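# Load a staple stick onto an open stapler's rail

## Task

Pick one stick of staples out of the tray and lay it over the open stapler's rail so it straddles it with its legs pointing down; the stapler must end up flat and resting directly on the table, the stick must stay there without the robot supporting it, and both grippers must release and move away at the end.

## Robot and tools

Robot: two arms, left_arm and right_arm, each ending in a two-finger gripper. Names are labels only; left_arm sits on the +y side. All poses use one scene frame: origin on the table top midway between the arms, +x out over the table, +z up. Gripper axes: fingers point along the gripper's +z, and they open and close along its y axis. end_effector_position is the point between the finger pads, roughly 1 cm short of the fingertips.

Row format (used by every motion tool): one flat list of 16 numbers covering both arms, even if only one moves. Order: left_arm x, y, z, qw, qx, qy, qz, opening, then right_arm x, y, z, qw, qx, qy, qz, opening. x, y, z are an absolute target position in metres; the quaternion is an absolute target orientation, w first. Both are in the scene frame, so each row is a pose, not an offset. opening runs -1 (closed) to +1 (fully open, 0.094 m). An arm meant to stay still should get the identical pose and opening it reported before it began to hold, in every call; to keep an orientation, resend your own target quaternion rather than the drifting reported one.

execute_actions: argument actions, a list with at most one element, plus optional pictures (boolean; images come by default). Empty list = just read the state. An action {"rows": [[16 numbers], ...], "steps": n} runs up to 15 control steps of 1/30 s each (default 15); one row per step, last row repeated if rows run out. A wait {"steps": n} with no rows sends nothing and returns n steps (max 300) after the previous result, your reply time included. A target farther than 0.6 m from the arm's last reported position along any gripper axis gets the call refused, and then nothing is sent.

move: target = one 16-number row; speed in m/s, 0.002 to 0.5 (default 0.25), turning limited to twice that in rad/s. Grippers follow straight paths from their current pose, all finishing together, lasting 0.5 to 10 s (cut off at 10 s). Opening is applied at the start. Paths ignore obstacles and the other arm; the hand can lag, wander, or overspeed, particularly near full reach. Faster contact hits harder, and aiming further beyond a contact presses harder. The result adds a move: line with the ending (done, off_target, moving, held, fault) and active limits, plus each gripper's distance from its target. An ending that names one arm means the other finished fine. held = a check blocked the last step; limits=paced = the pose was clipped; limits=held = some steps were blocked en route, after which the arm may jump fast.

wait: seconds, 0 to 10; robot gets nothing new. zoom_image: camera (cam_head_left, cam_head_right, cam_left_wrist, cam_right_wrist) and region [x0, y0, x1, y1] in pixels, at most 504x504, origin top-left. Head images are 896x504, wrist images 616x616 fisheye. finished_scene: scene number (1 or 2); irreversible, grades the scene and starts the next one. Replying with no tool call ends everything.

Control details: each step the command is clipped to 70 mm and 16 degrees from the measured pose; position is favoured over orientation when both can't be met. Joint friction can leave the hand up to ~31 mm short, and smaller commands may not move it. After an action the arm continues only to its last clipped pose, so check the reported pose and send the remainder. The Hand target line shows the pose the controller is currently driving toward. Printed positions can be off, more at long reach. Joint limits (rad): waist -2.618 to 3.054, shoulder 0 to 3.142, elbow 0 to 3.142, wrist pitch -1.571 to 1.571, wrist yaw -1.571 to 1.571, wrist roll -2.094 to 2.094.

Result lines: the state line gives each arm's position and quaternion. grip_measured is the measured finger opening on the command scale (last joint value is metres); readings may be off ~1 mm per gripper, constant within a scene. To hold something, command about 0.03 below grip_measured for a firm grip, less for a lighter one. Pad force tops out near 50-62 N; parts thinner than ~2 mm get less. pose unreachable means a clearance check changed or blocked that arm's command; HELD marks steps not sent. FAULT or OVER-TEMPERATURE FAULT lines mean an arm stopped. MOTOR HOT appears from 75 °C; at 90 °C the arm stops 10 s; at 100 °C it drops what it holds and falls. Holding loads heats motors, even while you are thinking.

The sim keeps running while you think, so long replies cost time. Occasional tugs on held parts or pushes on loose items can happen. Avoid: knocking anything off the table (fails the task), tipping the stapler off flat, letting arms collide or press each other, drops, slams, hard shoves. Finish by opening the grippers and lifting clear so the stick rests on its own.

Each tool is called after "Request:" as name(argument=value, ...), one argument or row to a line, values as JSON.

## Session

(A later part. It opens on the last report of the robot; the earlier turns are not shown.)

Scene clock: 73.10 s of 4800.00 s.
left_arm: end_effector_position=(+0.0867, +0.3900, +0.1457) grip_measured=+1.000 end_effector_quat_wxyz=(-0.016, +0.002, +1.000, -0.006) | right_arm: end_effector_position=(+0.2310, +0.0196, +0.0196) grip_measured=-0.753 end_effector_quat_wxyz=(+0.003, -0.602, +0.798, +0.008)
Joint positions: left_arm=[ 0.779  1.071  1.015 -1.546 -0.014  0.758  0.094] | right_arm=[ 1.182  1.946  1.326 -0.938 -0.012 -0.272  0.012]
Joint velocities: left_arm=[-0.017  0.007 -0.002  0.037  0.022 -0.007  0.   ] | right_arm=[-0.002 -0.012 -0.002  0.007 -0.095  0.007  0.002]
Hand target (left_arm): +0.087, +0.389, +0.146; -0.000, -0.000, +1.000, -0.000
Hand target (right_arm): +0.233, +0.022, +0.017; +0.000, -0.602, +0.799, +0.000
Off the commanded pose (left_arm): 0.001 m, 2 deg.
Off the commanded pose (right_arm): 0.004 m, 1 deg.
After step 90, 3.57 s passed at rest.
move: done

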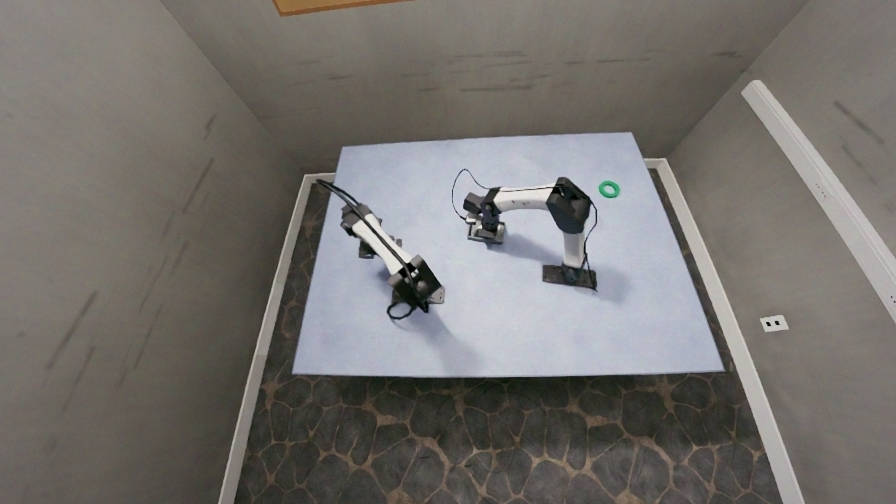

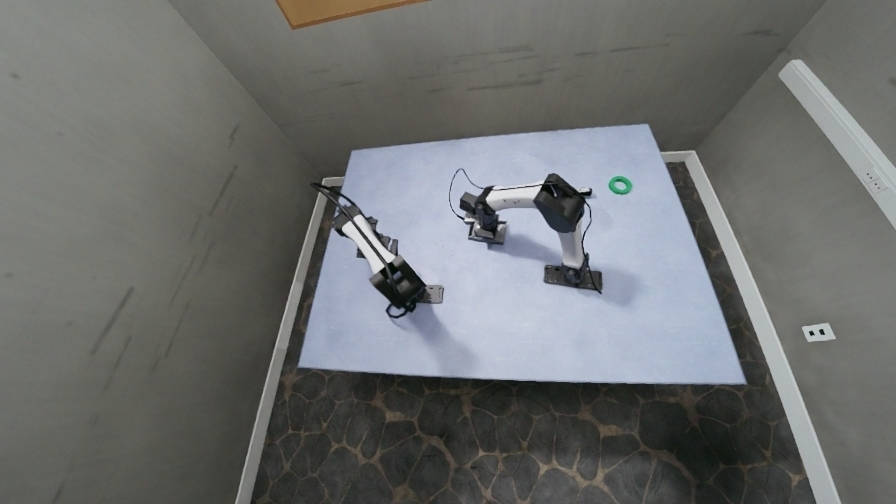

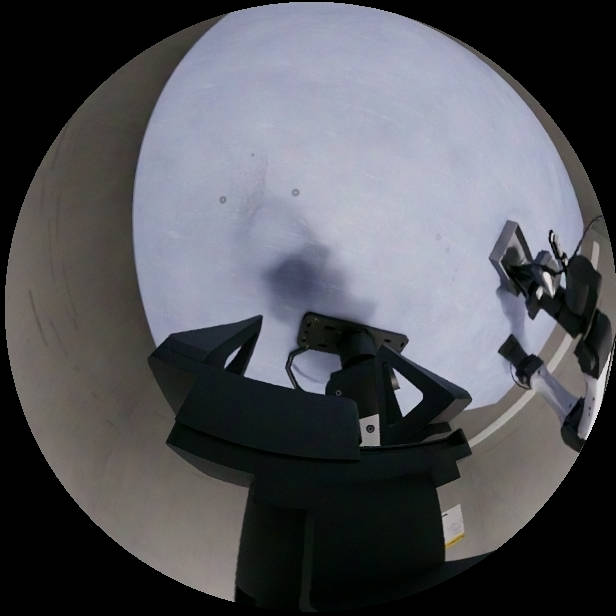

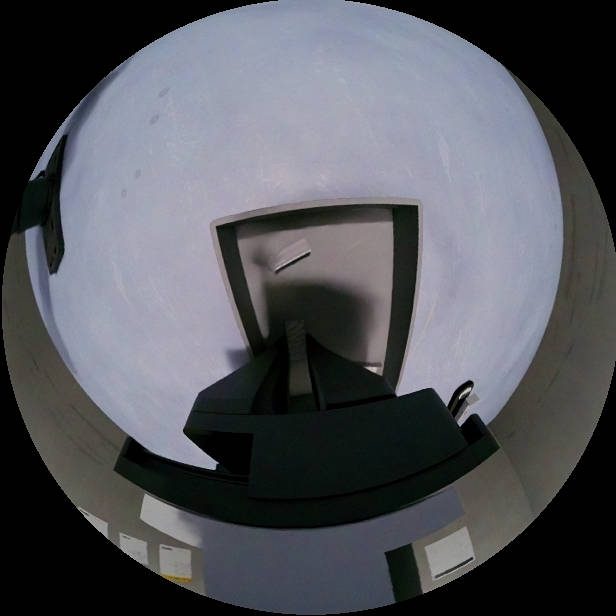

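Request:
move(
  target=[0.087,0.389,0.146,0,0,1,0,1, 0.233,0.02,0.09,0,-0.602,0.799,0,-0.785],
  speed=0.15,
)

Request:
move(
  target=[0.087,0.389,0.146,0,0,1,0,1, 0.42,-0.22,0.10,0,-0.707,0.707,0,-0.785],
  speed=0.2,
)

Request:
zoom_image(
  camera="cam_right_wrist",
  region=[200, 200, 400, 400],
)

Scene clock: 82.67 s of 4800.00 s.
left_arm: end_effector_position=(+0.0867, +0.3900, +0.1457) grip_measured=+1.000 end_effector_quat_wxyz=(-0.016, +0.002, +1.000, -0.006) | right_arm: end_effector_position=(+0.2296, +0.0170, +0.0816) grip_measured=-0.753 end_effector_quat_wxyz=(-0.012, -0.602, +0.798, +0.001)
Joint positions: left_arm=[ 0.779  1.071  1.015 -1.546 -0.014  0.758  0.094] | right_arm=[ 1.182  1.905  1.523 -1.211 -0.011 -0.272  0.012]
Joint velocities: left_arm=[ 0.007  0.007 -0.002 -0.022 -0.037  0.022  0.   ] | right_arm=[ 0.002 -0.007 -0.017  0.007 -0.007  0.007 -0.   ]
Hand target (left_arm): +0.087, +0.389, +0.146; -0.000, -0.000, +1.000, -0.000
Hand target (right_arm): +0.232, +0.019, +0.090; -0.000, -0.602, +0.799, +0.000
Off the commanded pose (left_arm): 0.001 m, 2 deg.
Off the commanded pose (right_arm): 0.010 m, 1 deg.
After step 90, 5.47 s passed at rest.
move: done

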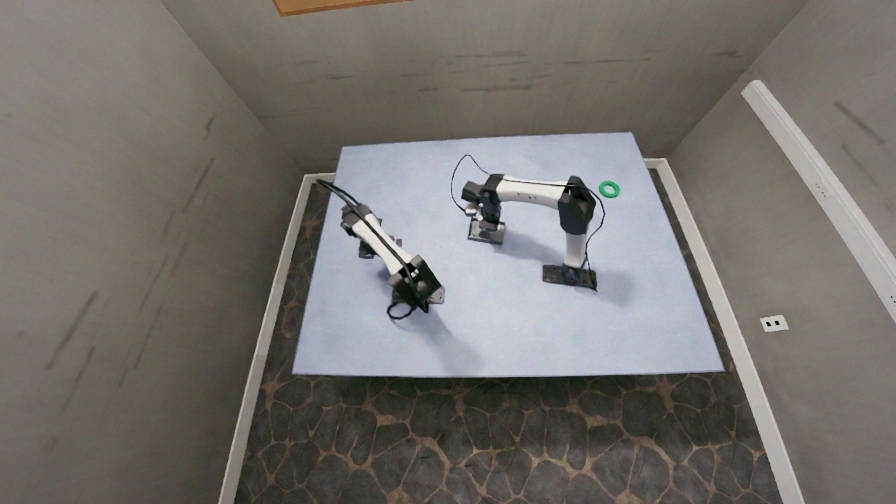

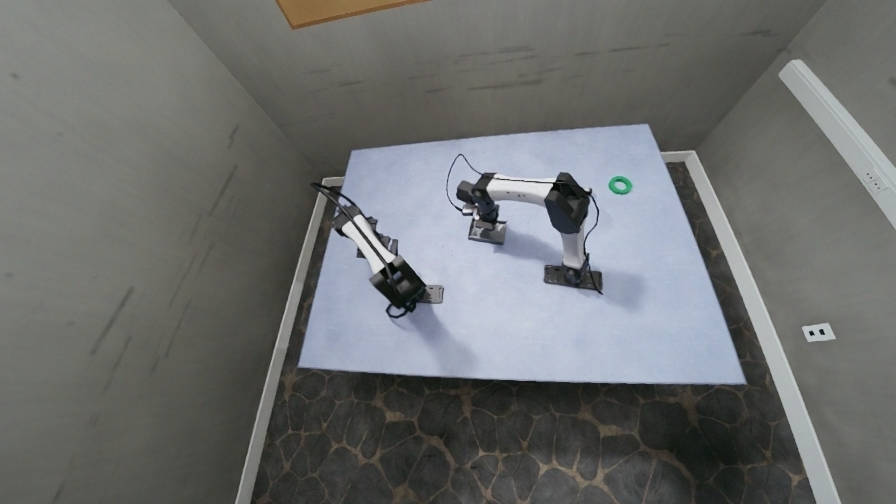

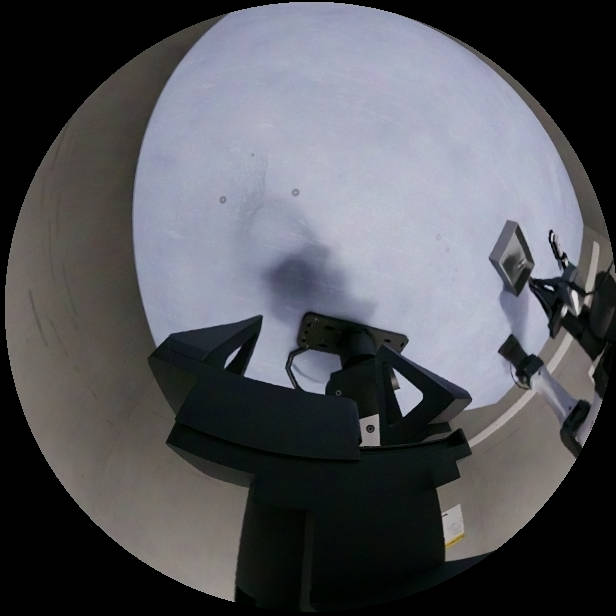

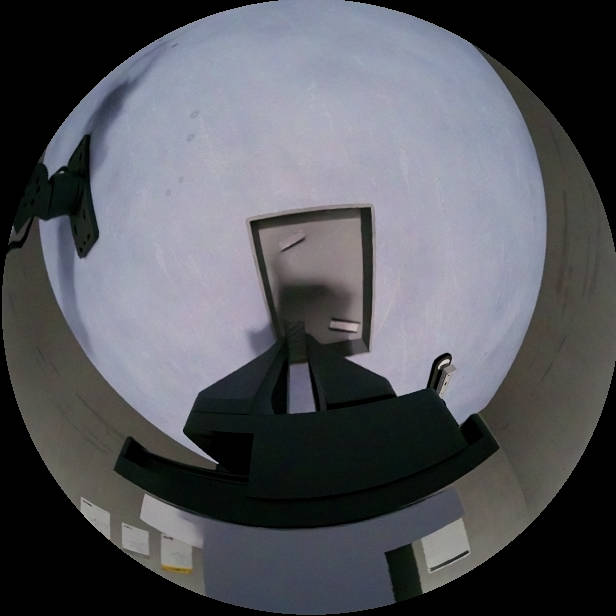

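Scene clock: 84.83 s of 4800.00 s.
left_arm: end_effector_position=(+0.0867, +0.3900, +0.1457) grip_measured=+1.000 end_effector_quat_wxyz=(-0.016, +0.002, +1.000, -0.006) | right_arm: end_effector_position=(+0.4160, -0.2230, +0.1004) grip_measured=-0.753 end_effector_quat_wxyz=(-0.007, +0.704, -0.710, +0.004)
Joint positions: left_arm=[ 0.779  1.071  1.015 -1.546 -0.014  0.758  0.094] | right_arm=[ 0.323  1.948  1.657 -1.264 -0.001 -1.4    0.012]
Joint velocities: left_arm=[-0.017  0.002 -0.012 -0.007  0.007  0.066  0.   ] | right_arm=[-0.027 -0.007 -0.002 -0.095  0.066  0.066 -0.001]
Hand target (left_arm): +0.087, +0.389, +0.146; -0.000, -0.000, +1.000, -0.000
Hand target (right_arm): +0.420, -0.222, +0.100; -0.006, +0.707, -0.707, +0.003
Off the commanded pose (left_arm): 0.001 m, 2 deg.
Off the commanded pose (right_arm): 0.005 m, 1 deg.
move: done

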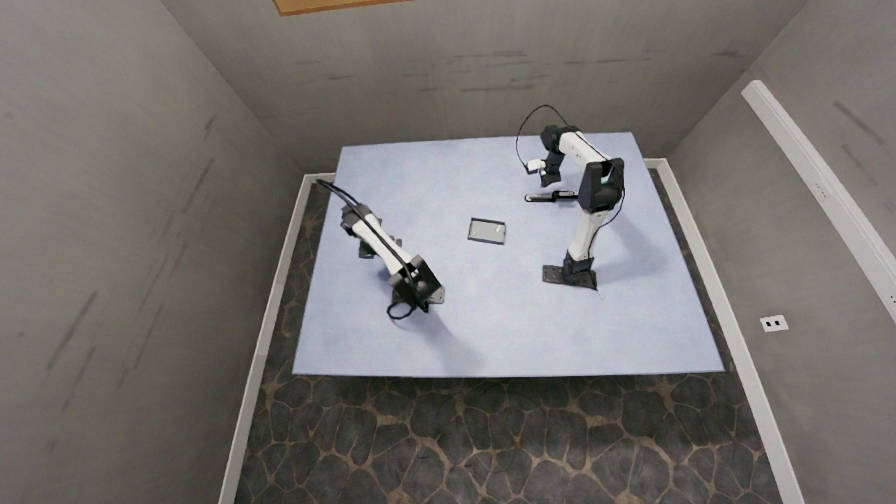

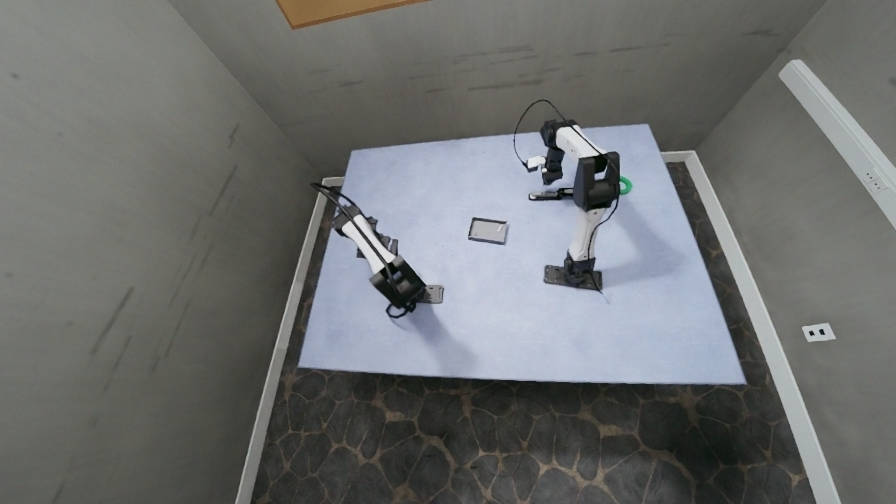

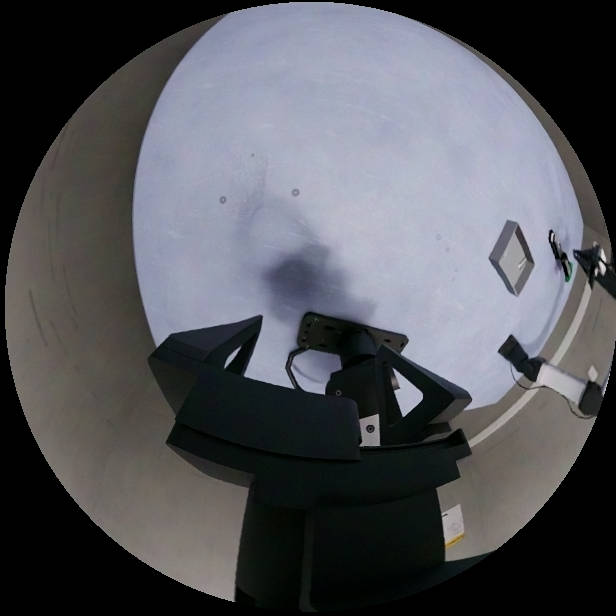

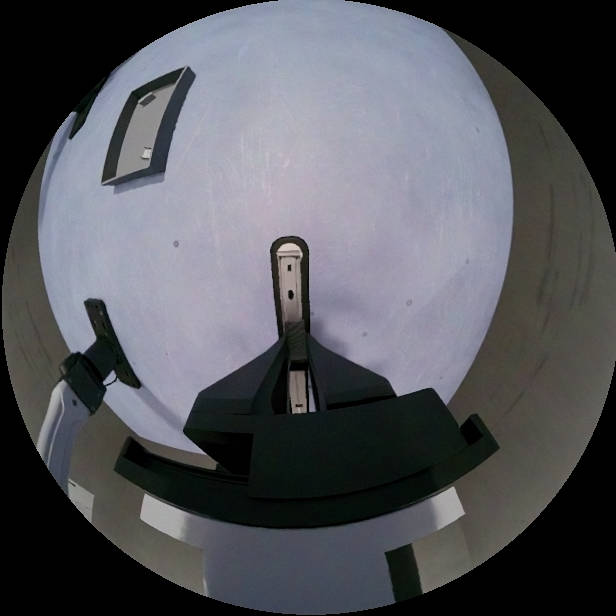

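Region (200, 200, 400, 400) of cam_right_wrist's 616x616 image, scaled by 2.520, with more detail than that image has.

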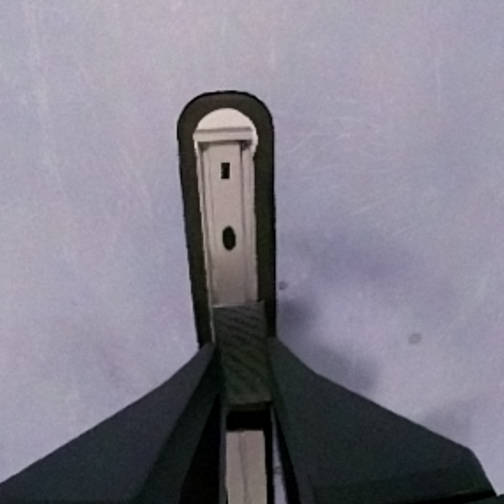

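Request:
move(
  target=[0.087,0.389,0.146,0,0,1,0,1, 0.408,-0.22,0.055,0,-0.704,0.710,0,-0.785],
  speed=0.05,
)

Request:
zoom_image(
  camera="cam_right_wrist",
  region=[220, 230, 380, 390],
)

Request:
zoom_image(
  camera="cam_head_left",
  region=[510, 165, 590, 215],
)

Scene clock: 93.67 s of 4800.00 s.
left_arm: end_effector_position=(+0.0867, +0.3900, +0.1457) grip_measured=+1.000 end_effector_quat_wxyz=(-0.016, +0.002, +1.000, -0.006) | right_arm: end_effector_position=(+0.4127, -0.2236, +0.0642) grip_measured=-0.753 end_effector_quat_wxyz=(-0.009, +0.702, -0.712, +0.006)
Joint positions: left_arm=[ 0.779  1.071  1.015 -1.546 -0.014  0.758  0.094] | right_arm=[ 0.323  1.948  1.512 -1.114 -0.001 -1.395  0.012]
Joint velocities: left_arm=[-0.007 -0.002  0.007 -0.007 -0.081  0.095  0.   ] | right_arm=[ 0.012 -0.022  0.017 -0.037  0.051 -0.066 -0.001]
Hand target (left_arm): +0.087, +0.389, +0.146; -0.000, -0.000, +1.000, -0.000
Hand target (right_arm): +0.408, -0.220, +0.055; +0.000, +0.704, -0.710, -0.000
Off the commanded pose (left_arm): 0.001 m, 2 deg.
Off the commanded pose (right_arm): 0.011 m, 1 deg.
After step 90, 4.47 s passed at rest.
move: off_target (right_arm)

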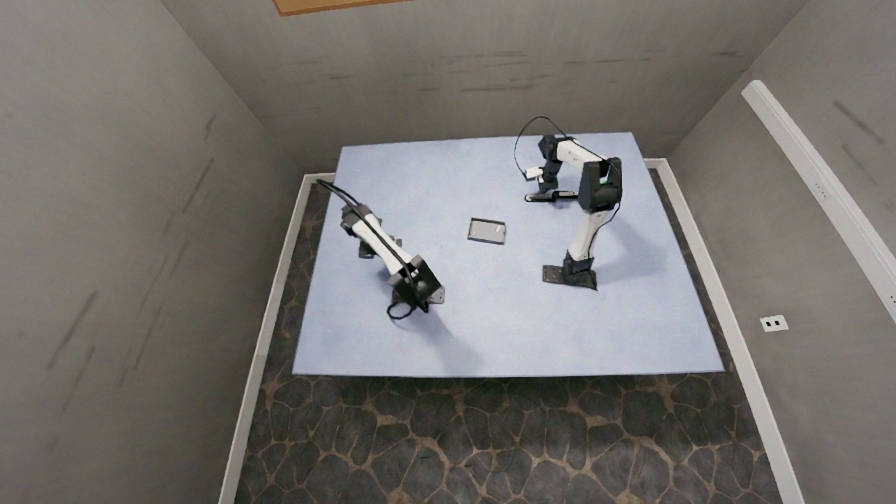

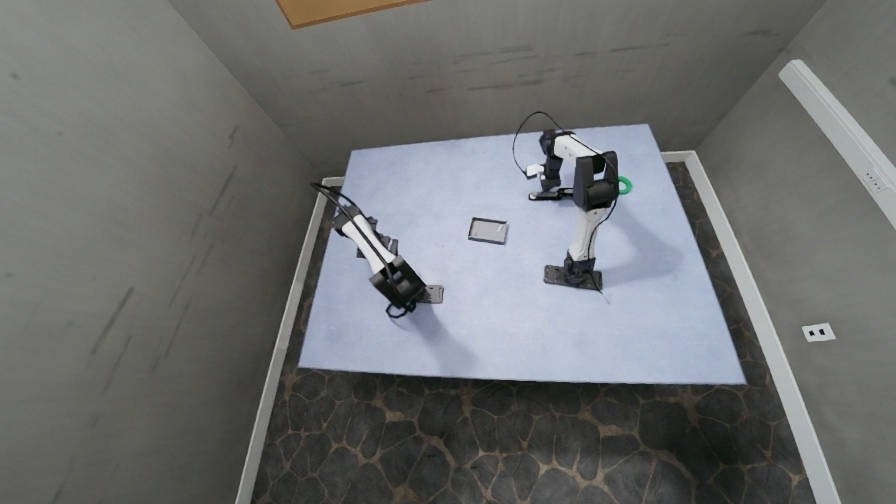

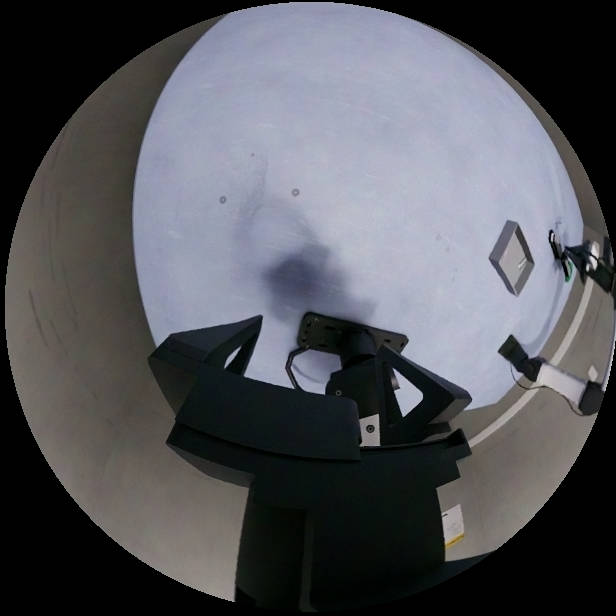

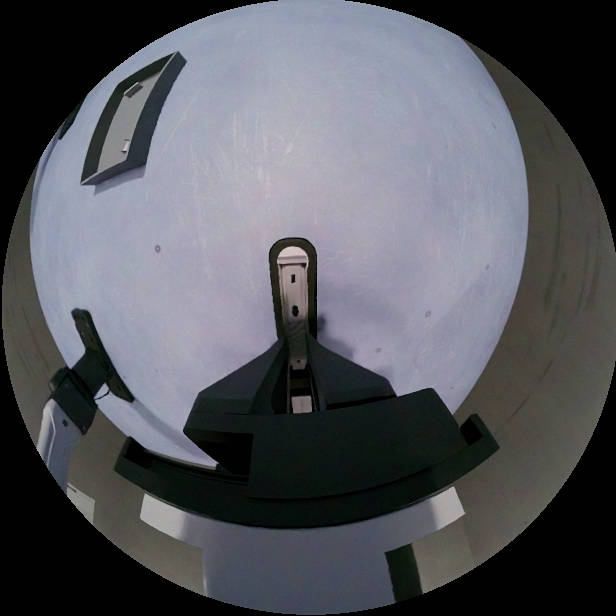

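Region (220, 230, 380, 390) of cam_right_wrist's 616x616 image, scaled by 3.150, with more detail than that image has.

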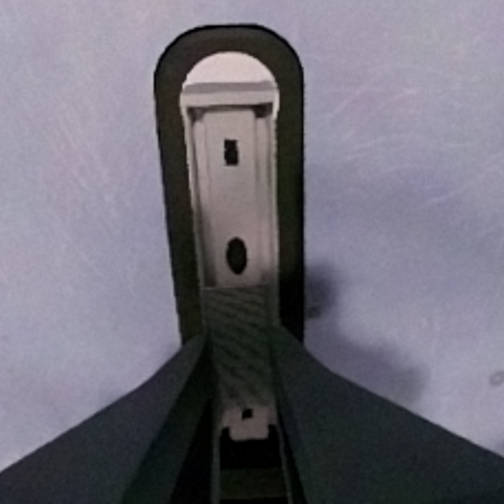

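Region (510, 165, 590, 215) of cam_head_left's 896x504 image, scaled by 6.300, with more detail than that image has; it fills the top 315 rows of this view, and the rest is white.

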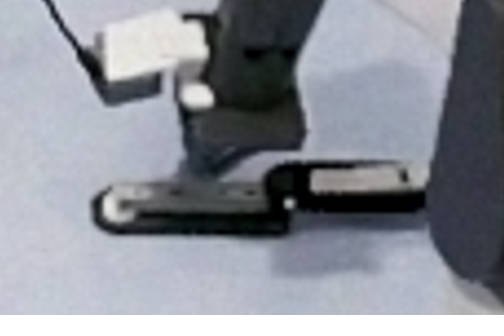

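Nearly aligned.

Request:
move(
  target=[0.087,0.389,0.146,0,0,1,0,1, 0.408,-0.22,0.043,0,-0.704,0.710,0,-0.785],
  speed=0.02,
)

Request:
zoom_image(
  camera="cam_right_wrist",
  region=[220, 230, 380, 390],
)

Scene clock: 100.73 s of 4800.00 s.
left_arm: end_effector_position=(+0.0867, +0.3900, +0.1457) grip_measured=+1.000 end_effector_quat_wxyz=(-0.016, +0.002, +1.000, -0.006) | right_arm: end_effector_position=(+0.4133, -0.2235, +0.0560) grip_measured=-0.753 end_effector_quat_wxyz=(-0.013, +0.702, -0.712, +0.009)
Joint positions: left_arm=[ 0.779  1.071  1.015 -1.546 -0.014  0.758  0.094] | right_arm=[ 0.323  1.948  1.478 -1.071 -0.001 -1.395  0.012]
Joint velocities: left_arm=[ 0.002 -0.012  0.002 -0.066 -0.007  0.022  0.   ] | right_arm=[-0.012 -0.007  0.017  0.051  0.081  0.066  0.001]
Hand target (left_arm): +0.087, +0.389, +0.146; -0.000, -0.000, +1.000, -0.000
Hand target (right_arm): +0.408, -0.220, +0.043; +0.000, +0.704, -0.710, -0.000
Off the commanded pose (left_arm): 0.001 m, 2 deg.
Off the commanded pose (right_arm): 0.014 m, 2 deg.
After step 90, 2.73 s passed at rest.
move: off_target (right_arm)

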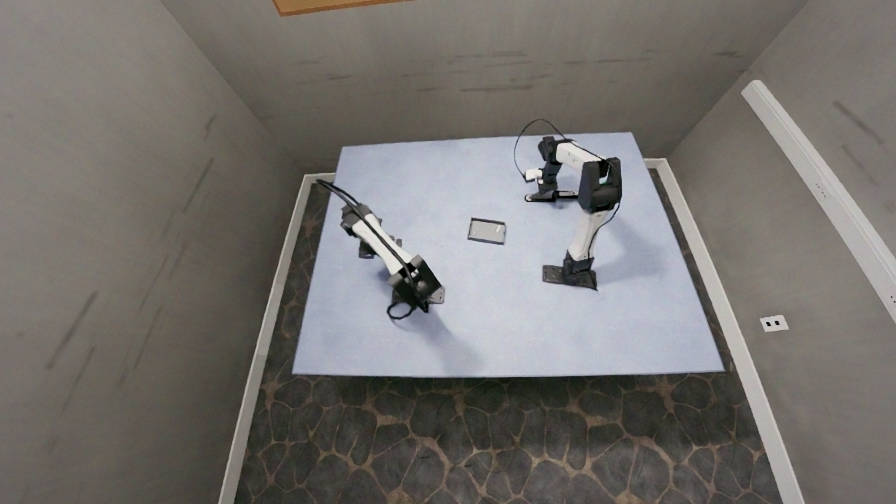

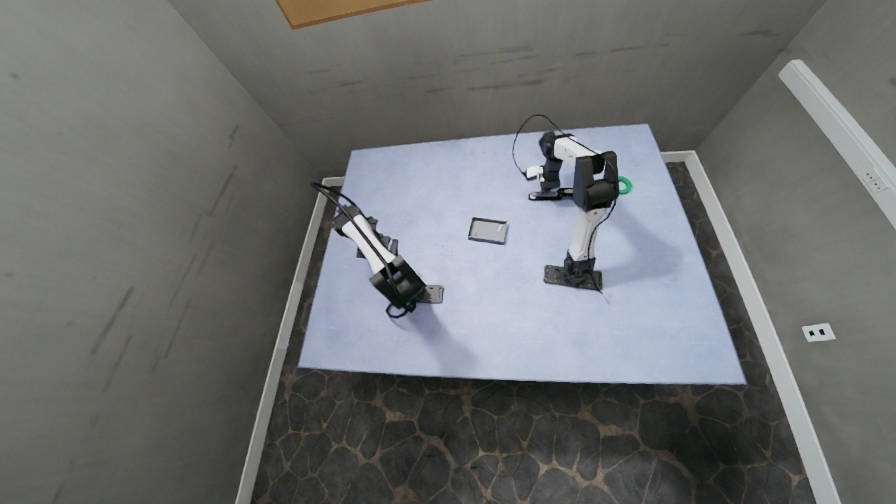

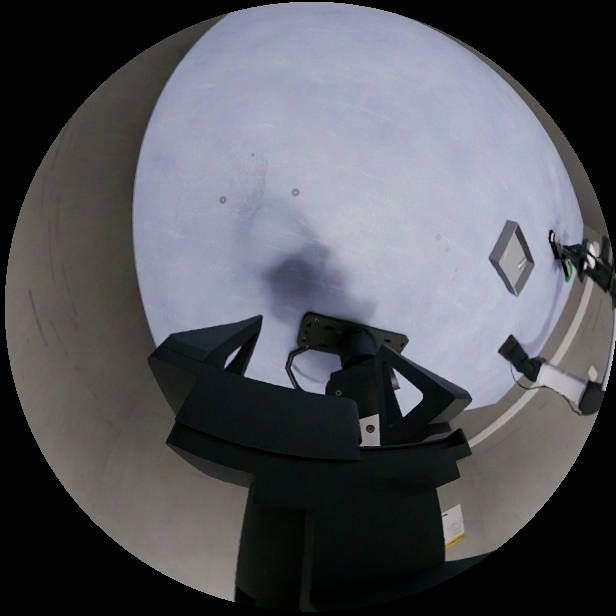

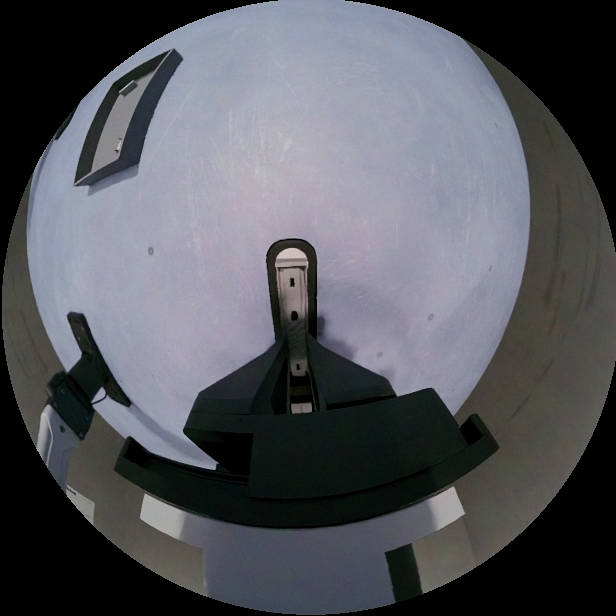

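Region (220, 230, 380, 390) of cam_right_wrist's 616x616 image, scaled by 3.150, with more detail than that image has.

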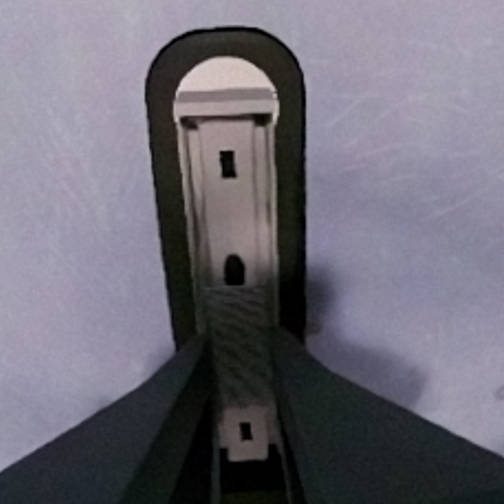

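Request:
move(
  target=[0.087,0.389,0.146,0,0,1,0,1, 0.4075,-0.22,0.035,0,-0.704,0.710,0,-0.785],
  speed=0.015,
)

Request:
zoom_image(
  camera="cam_right_wrist",
  region=[220, 230, 380, 390],
)

Scene clock: 107.73 s of 4800.00 s.
left_arm: end_effector_position=(+0.0867, +0.3900, +0.1457) grip_measured=+1.000 end_effector_quat_wxyz=(-0.016, +0.002, +1.000, -0.006) | right_arm: end_effector_position=(+0.4138, -0.2234, +0.0460) grip_measured=-0.753 end_effector_quat_wxyz=(-0.012, +0.702, -0.712, +0.008)
Joint positions: left_arm=[ 0.779  1.071  1.015 -1.546 -0.014  0.758  0.094] | right_arm=[ 0.323  1.961  1.457 -1.039 -0.001 -1.394  0.012]
Joint velocities: left_arm=[ 0.002 -0.007 -0.012 -0.022 -0.007 -0.022  0.   ] | right_arm=[-0.002  0.017  0.002 -0.007  0.007  0.037 -0.001]
Hand target (left_arm): +0.087, +0.389, +0.146; -0.000, -0.000, +1.000, -0.000
Hand target (right_arm): +0.408, -0.220, +0.035; +0.000, +0.704, -0.710, -0.000
Off the commanded pose (left_arm): 0.001 m, 2 deg.
Off the commanded pose (right_arm): 0.013 m, 2 deg.
After step 90, 2.17 s passed at rest.
move: off_target (right_arm)

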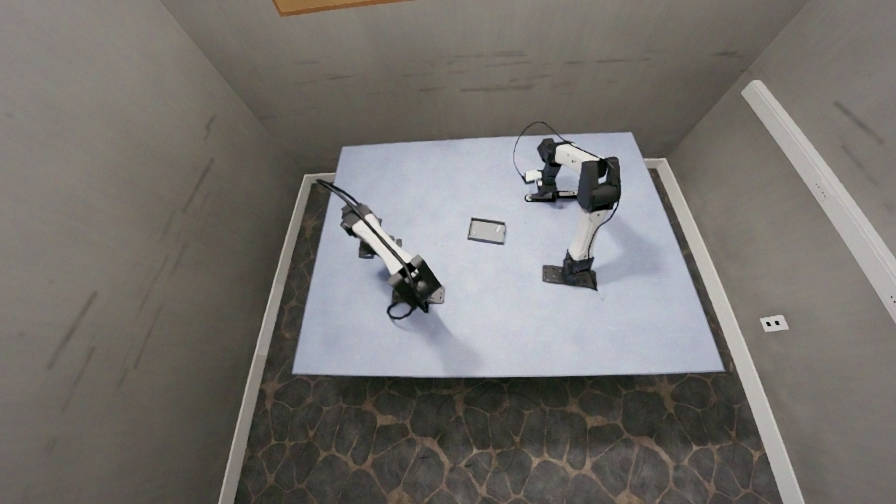

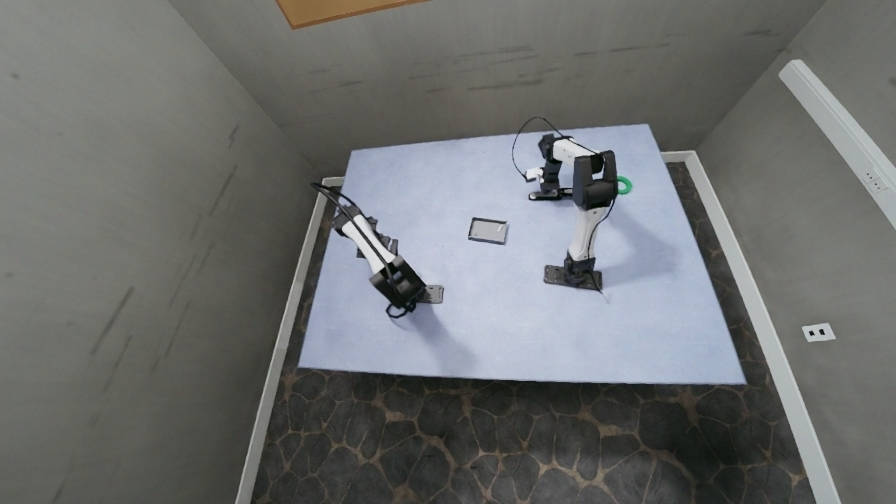

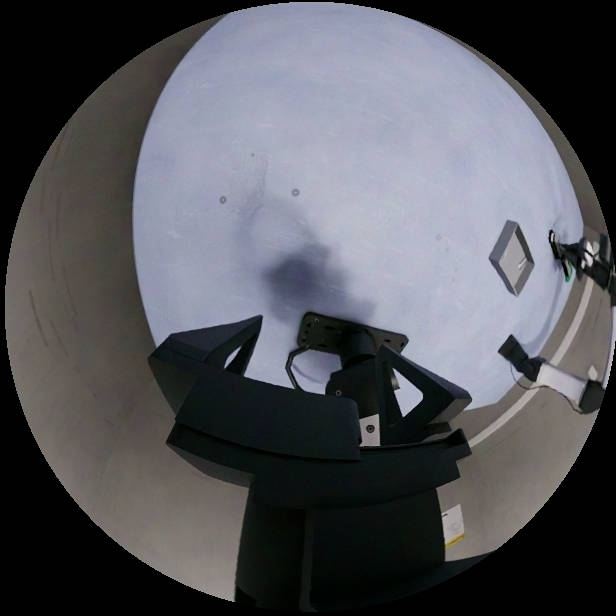

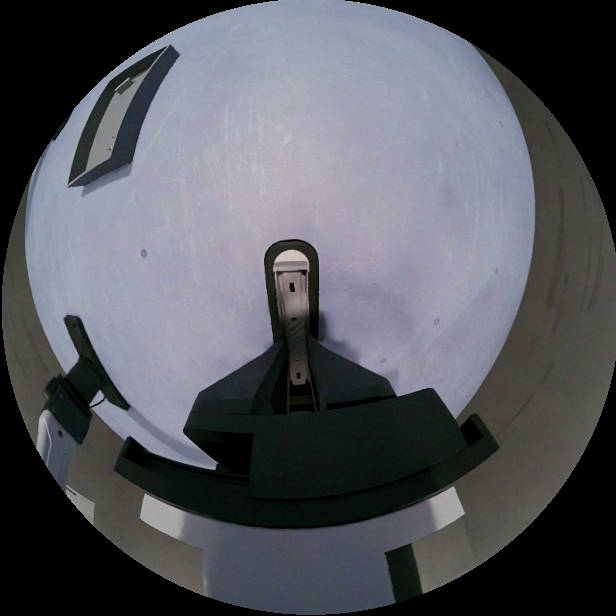

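Region (220, 230, 380, 390) of cam_right_wrist's 616x616 image, scaled by 3.150, with more detail than that image has.

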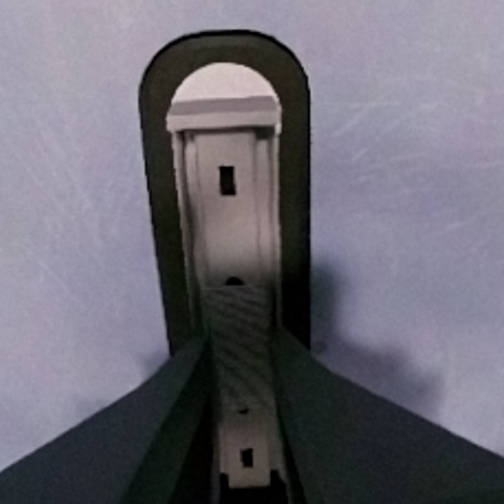

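Request:
move(
  target=[0.087,0.389,0.146,0,0,1,0,1, 0.4065,-0.22,0.029,0,-0.704,0.710,0,-0.785],
  speed=0.015,
)

Request:
zoom_image(
  camera="cam_right_wrist",
  region=[250, 280, 340, 370],
)

Scene clock: 114.50 s of 4800.00 s.
left_arm: end_effector_position=(+0.0867, +0.3900, +0.1457) grip_measured=+1.000 end_effector_quat_wxyz=(-0.016, +0.002, +1.000, -0.006) | right_arm: end_effector_position=(+0.4134, -0.2232, +0.0424) grip_measured=-0.753 end_effector_quat_wxyz=(-0.012, +0.702, -0.712, +0.009)
Joint positions: left_arm=[ 0.779  1.071  1.015 -1.546 -0.014  0.758  0.094] | right_arm=[ 0.324  1.961  1.442 -1.021 -0.    -1.394  0.012]
Joint velocities: left_arm=[-0.022  0.007  0.002 -0.051 -0.095 -0.037  0.   ] | right_arm=[-0.007 -0.017 -0.002  0.007  0.022 -0.022 -0.001]
Hand target (left_arm): +0.087, +0.389, +0.146; -0.000, -0.000, +1.000, -0.000
Hand target (right_arm): +0.406, -0.220, +0.029; +0.000, +0.704, -0.710, -0.000
Off the commanded pose (left_arm): 0.001 m, 2 deg.
Off the commanded pose (right_arm): 0.015 m, 2 deg.
After step 90, 2.30 s passed at rest.
move: off_target (right_arm)

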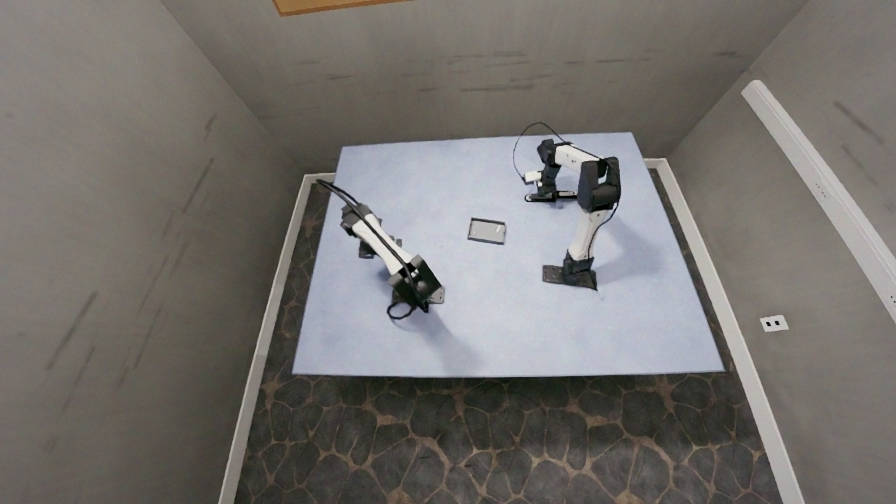

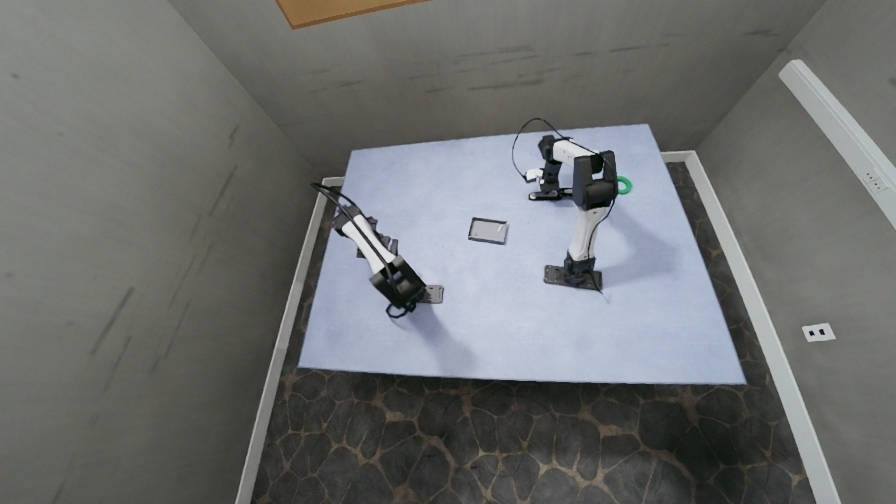

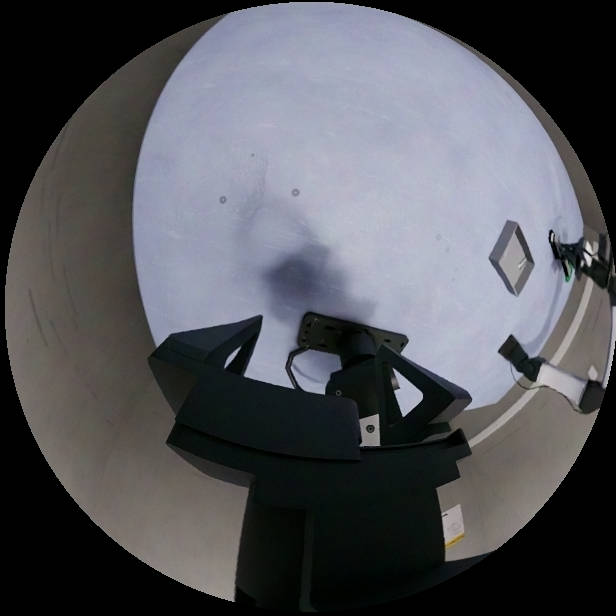

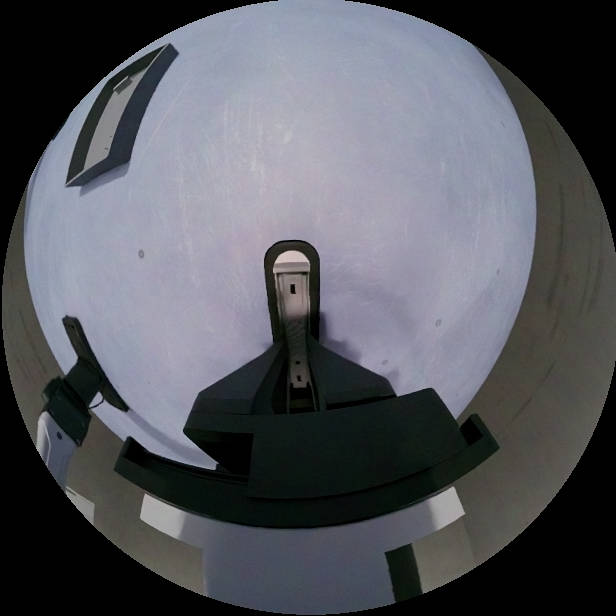

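Region (250, 280, 340, 370) of cam_right_wrist's 616x616 image, scaled by 5.600, with more detail than that image has.

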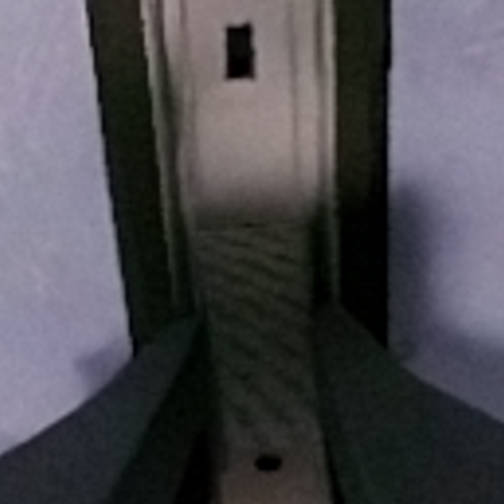

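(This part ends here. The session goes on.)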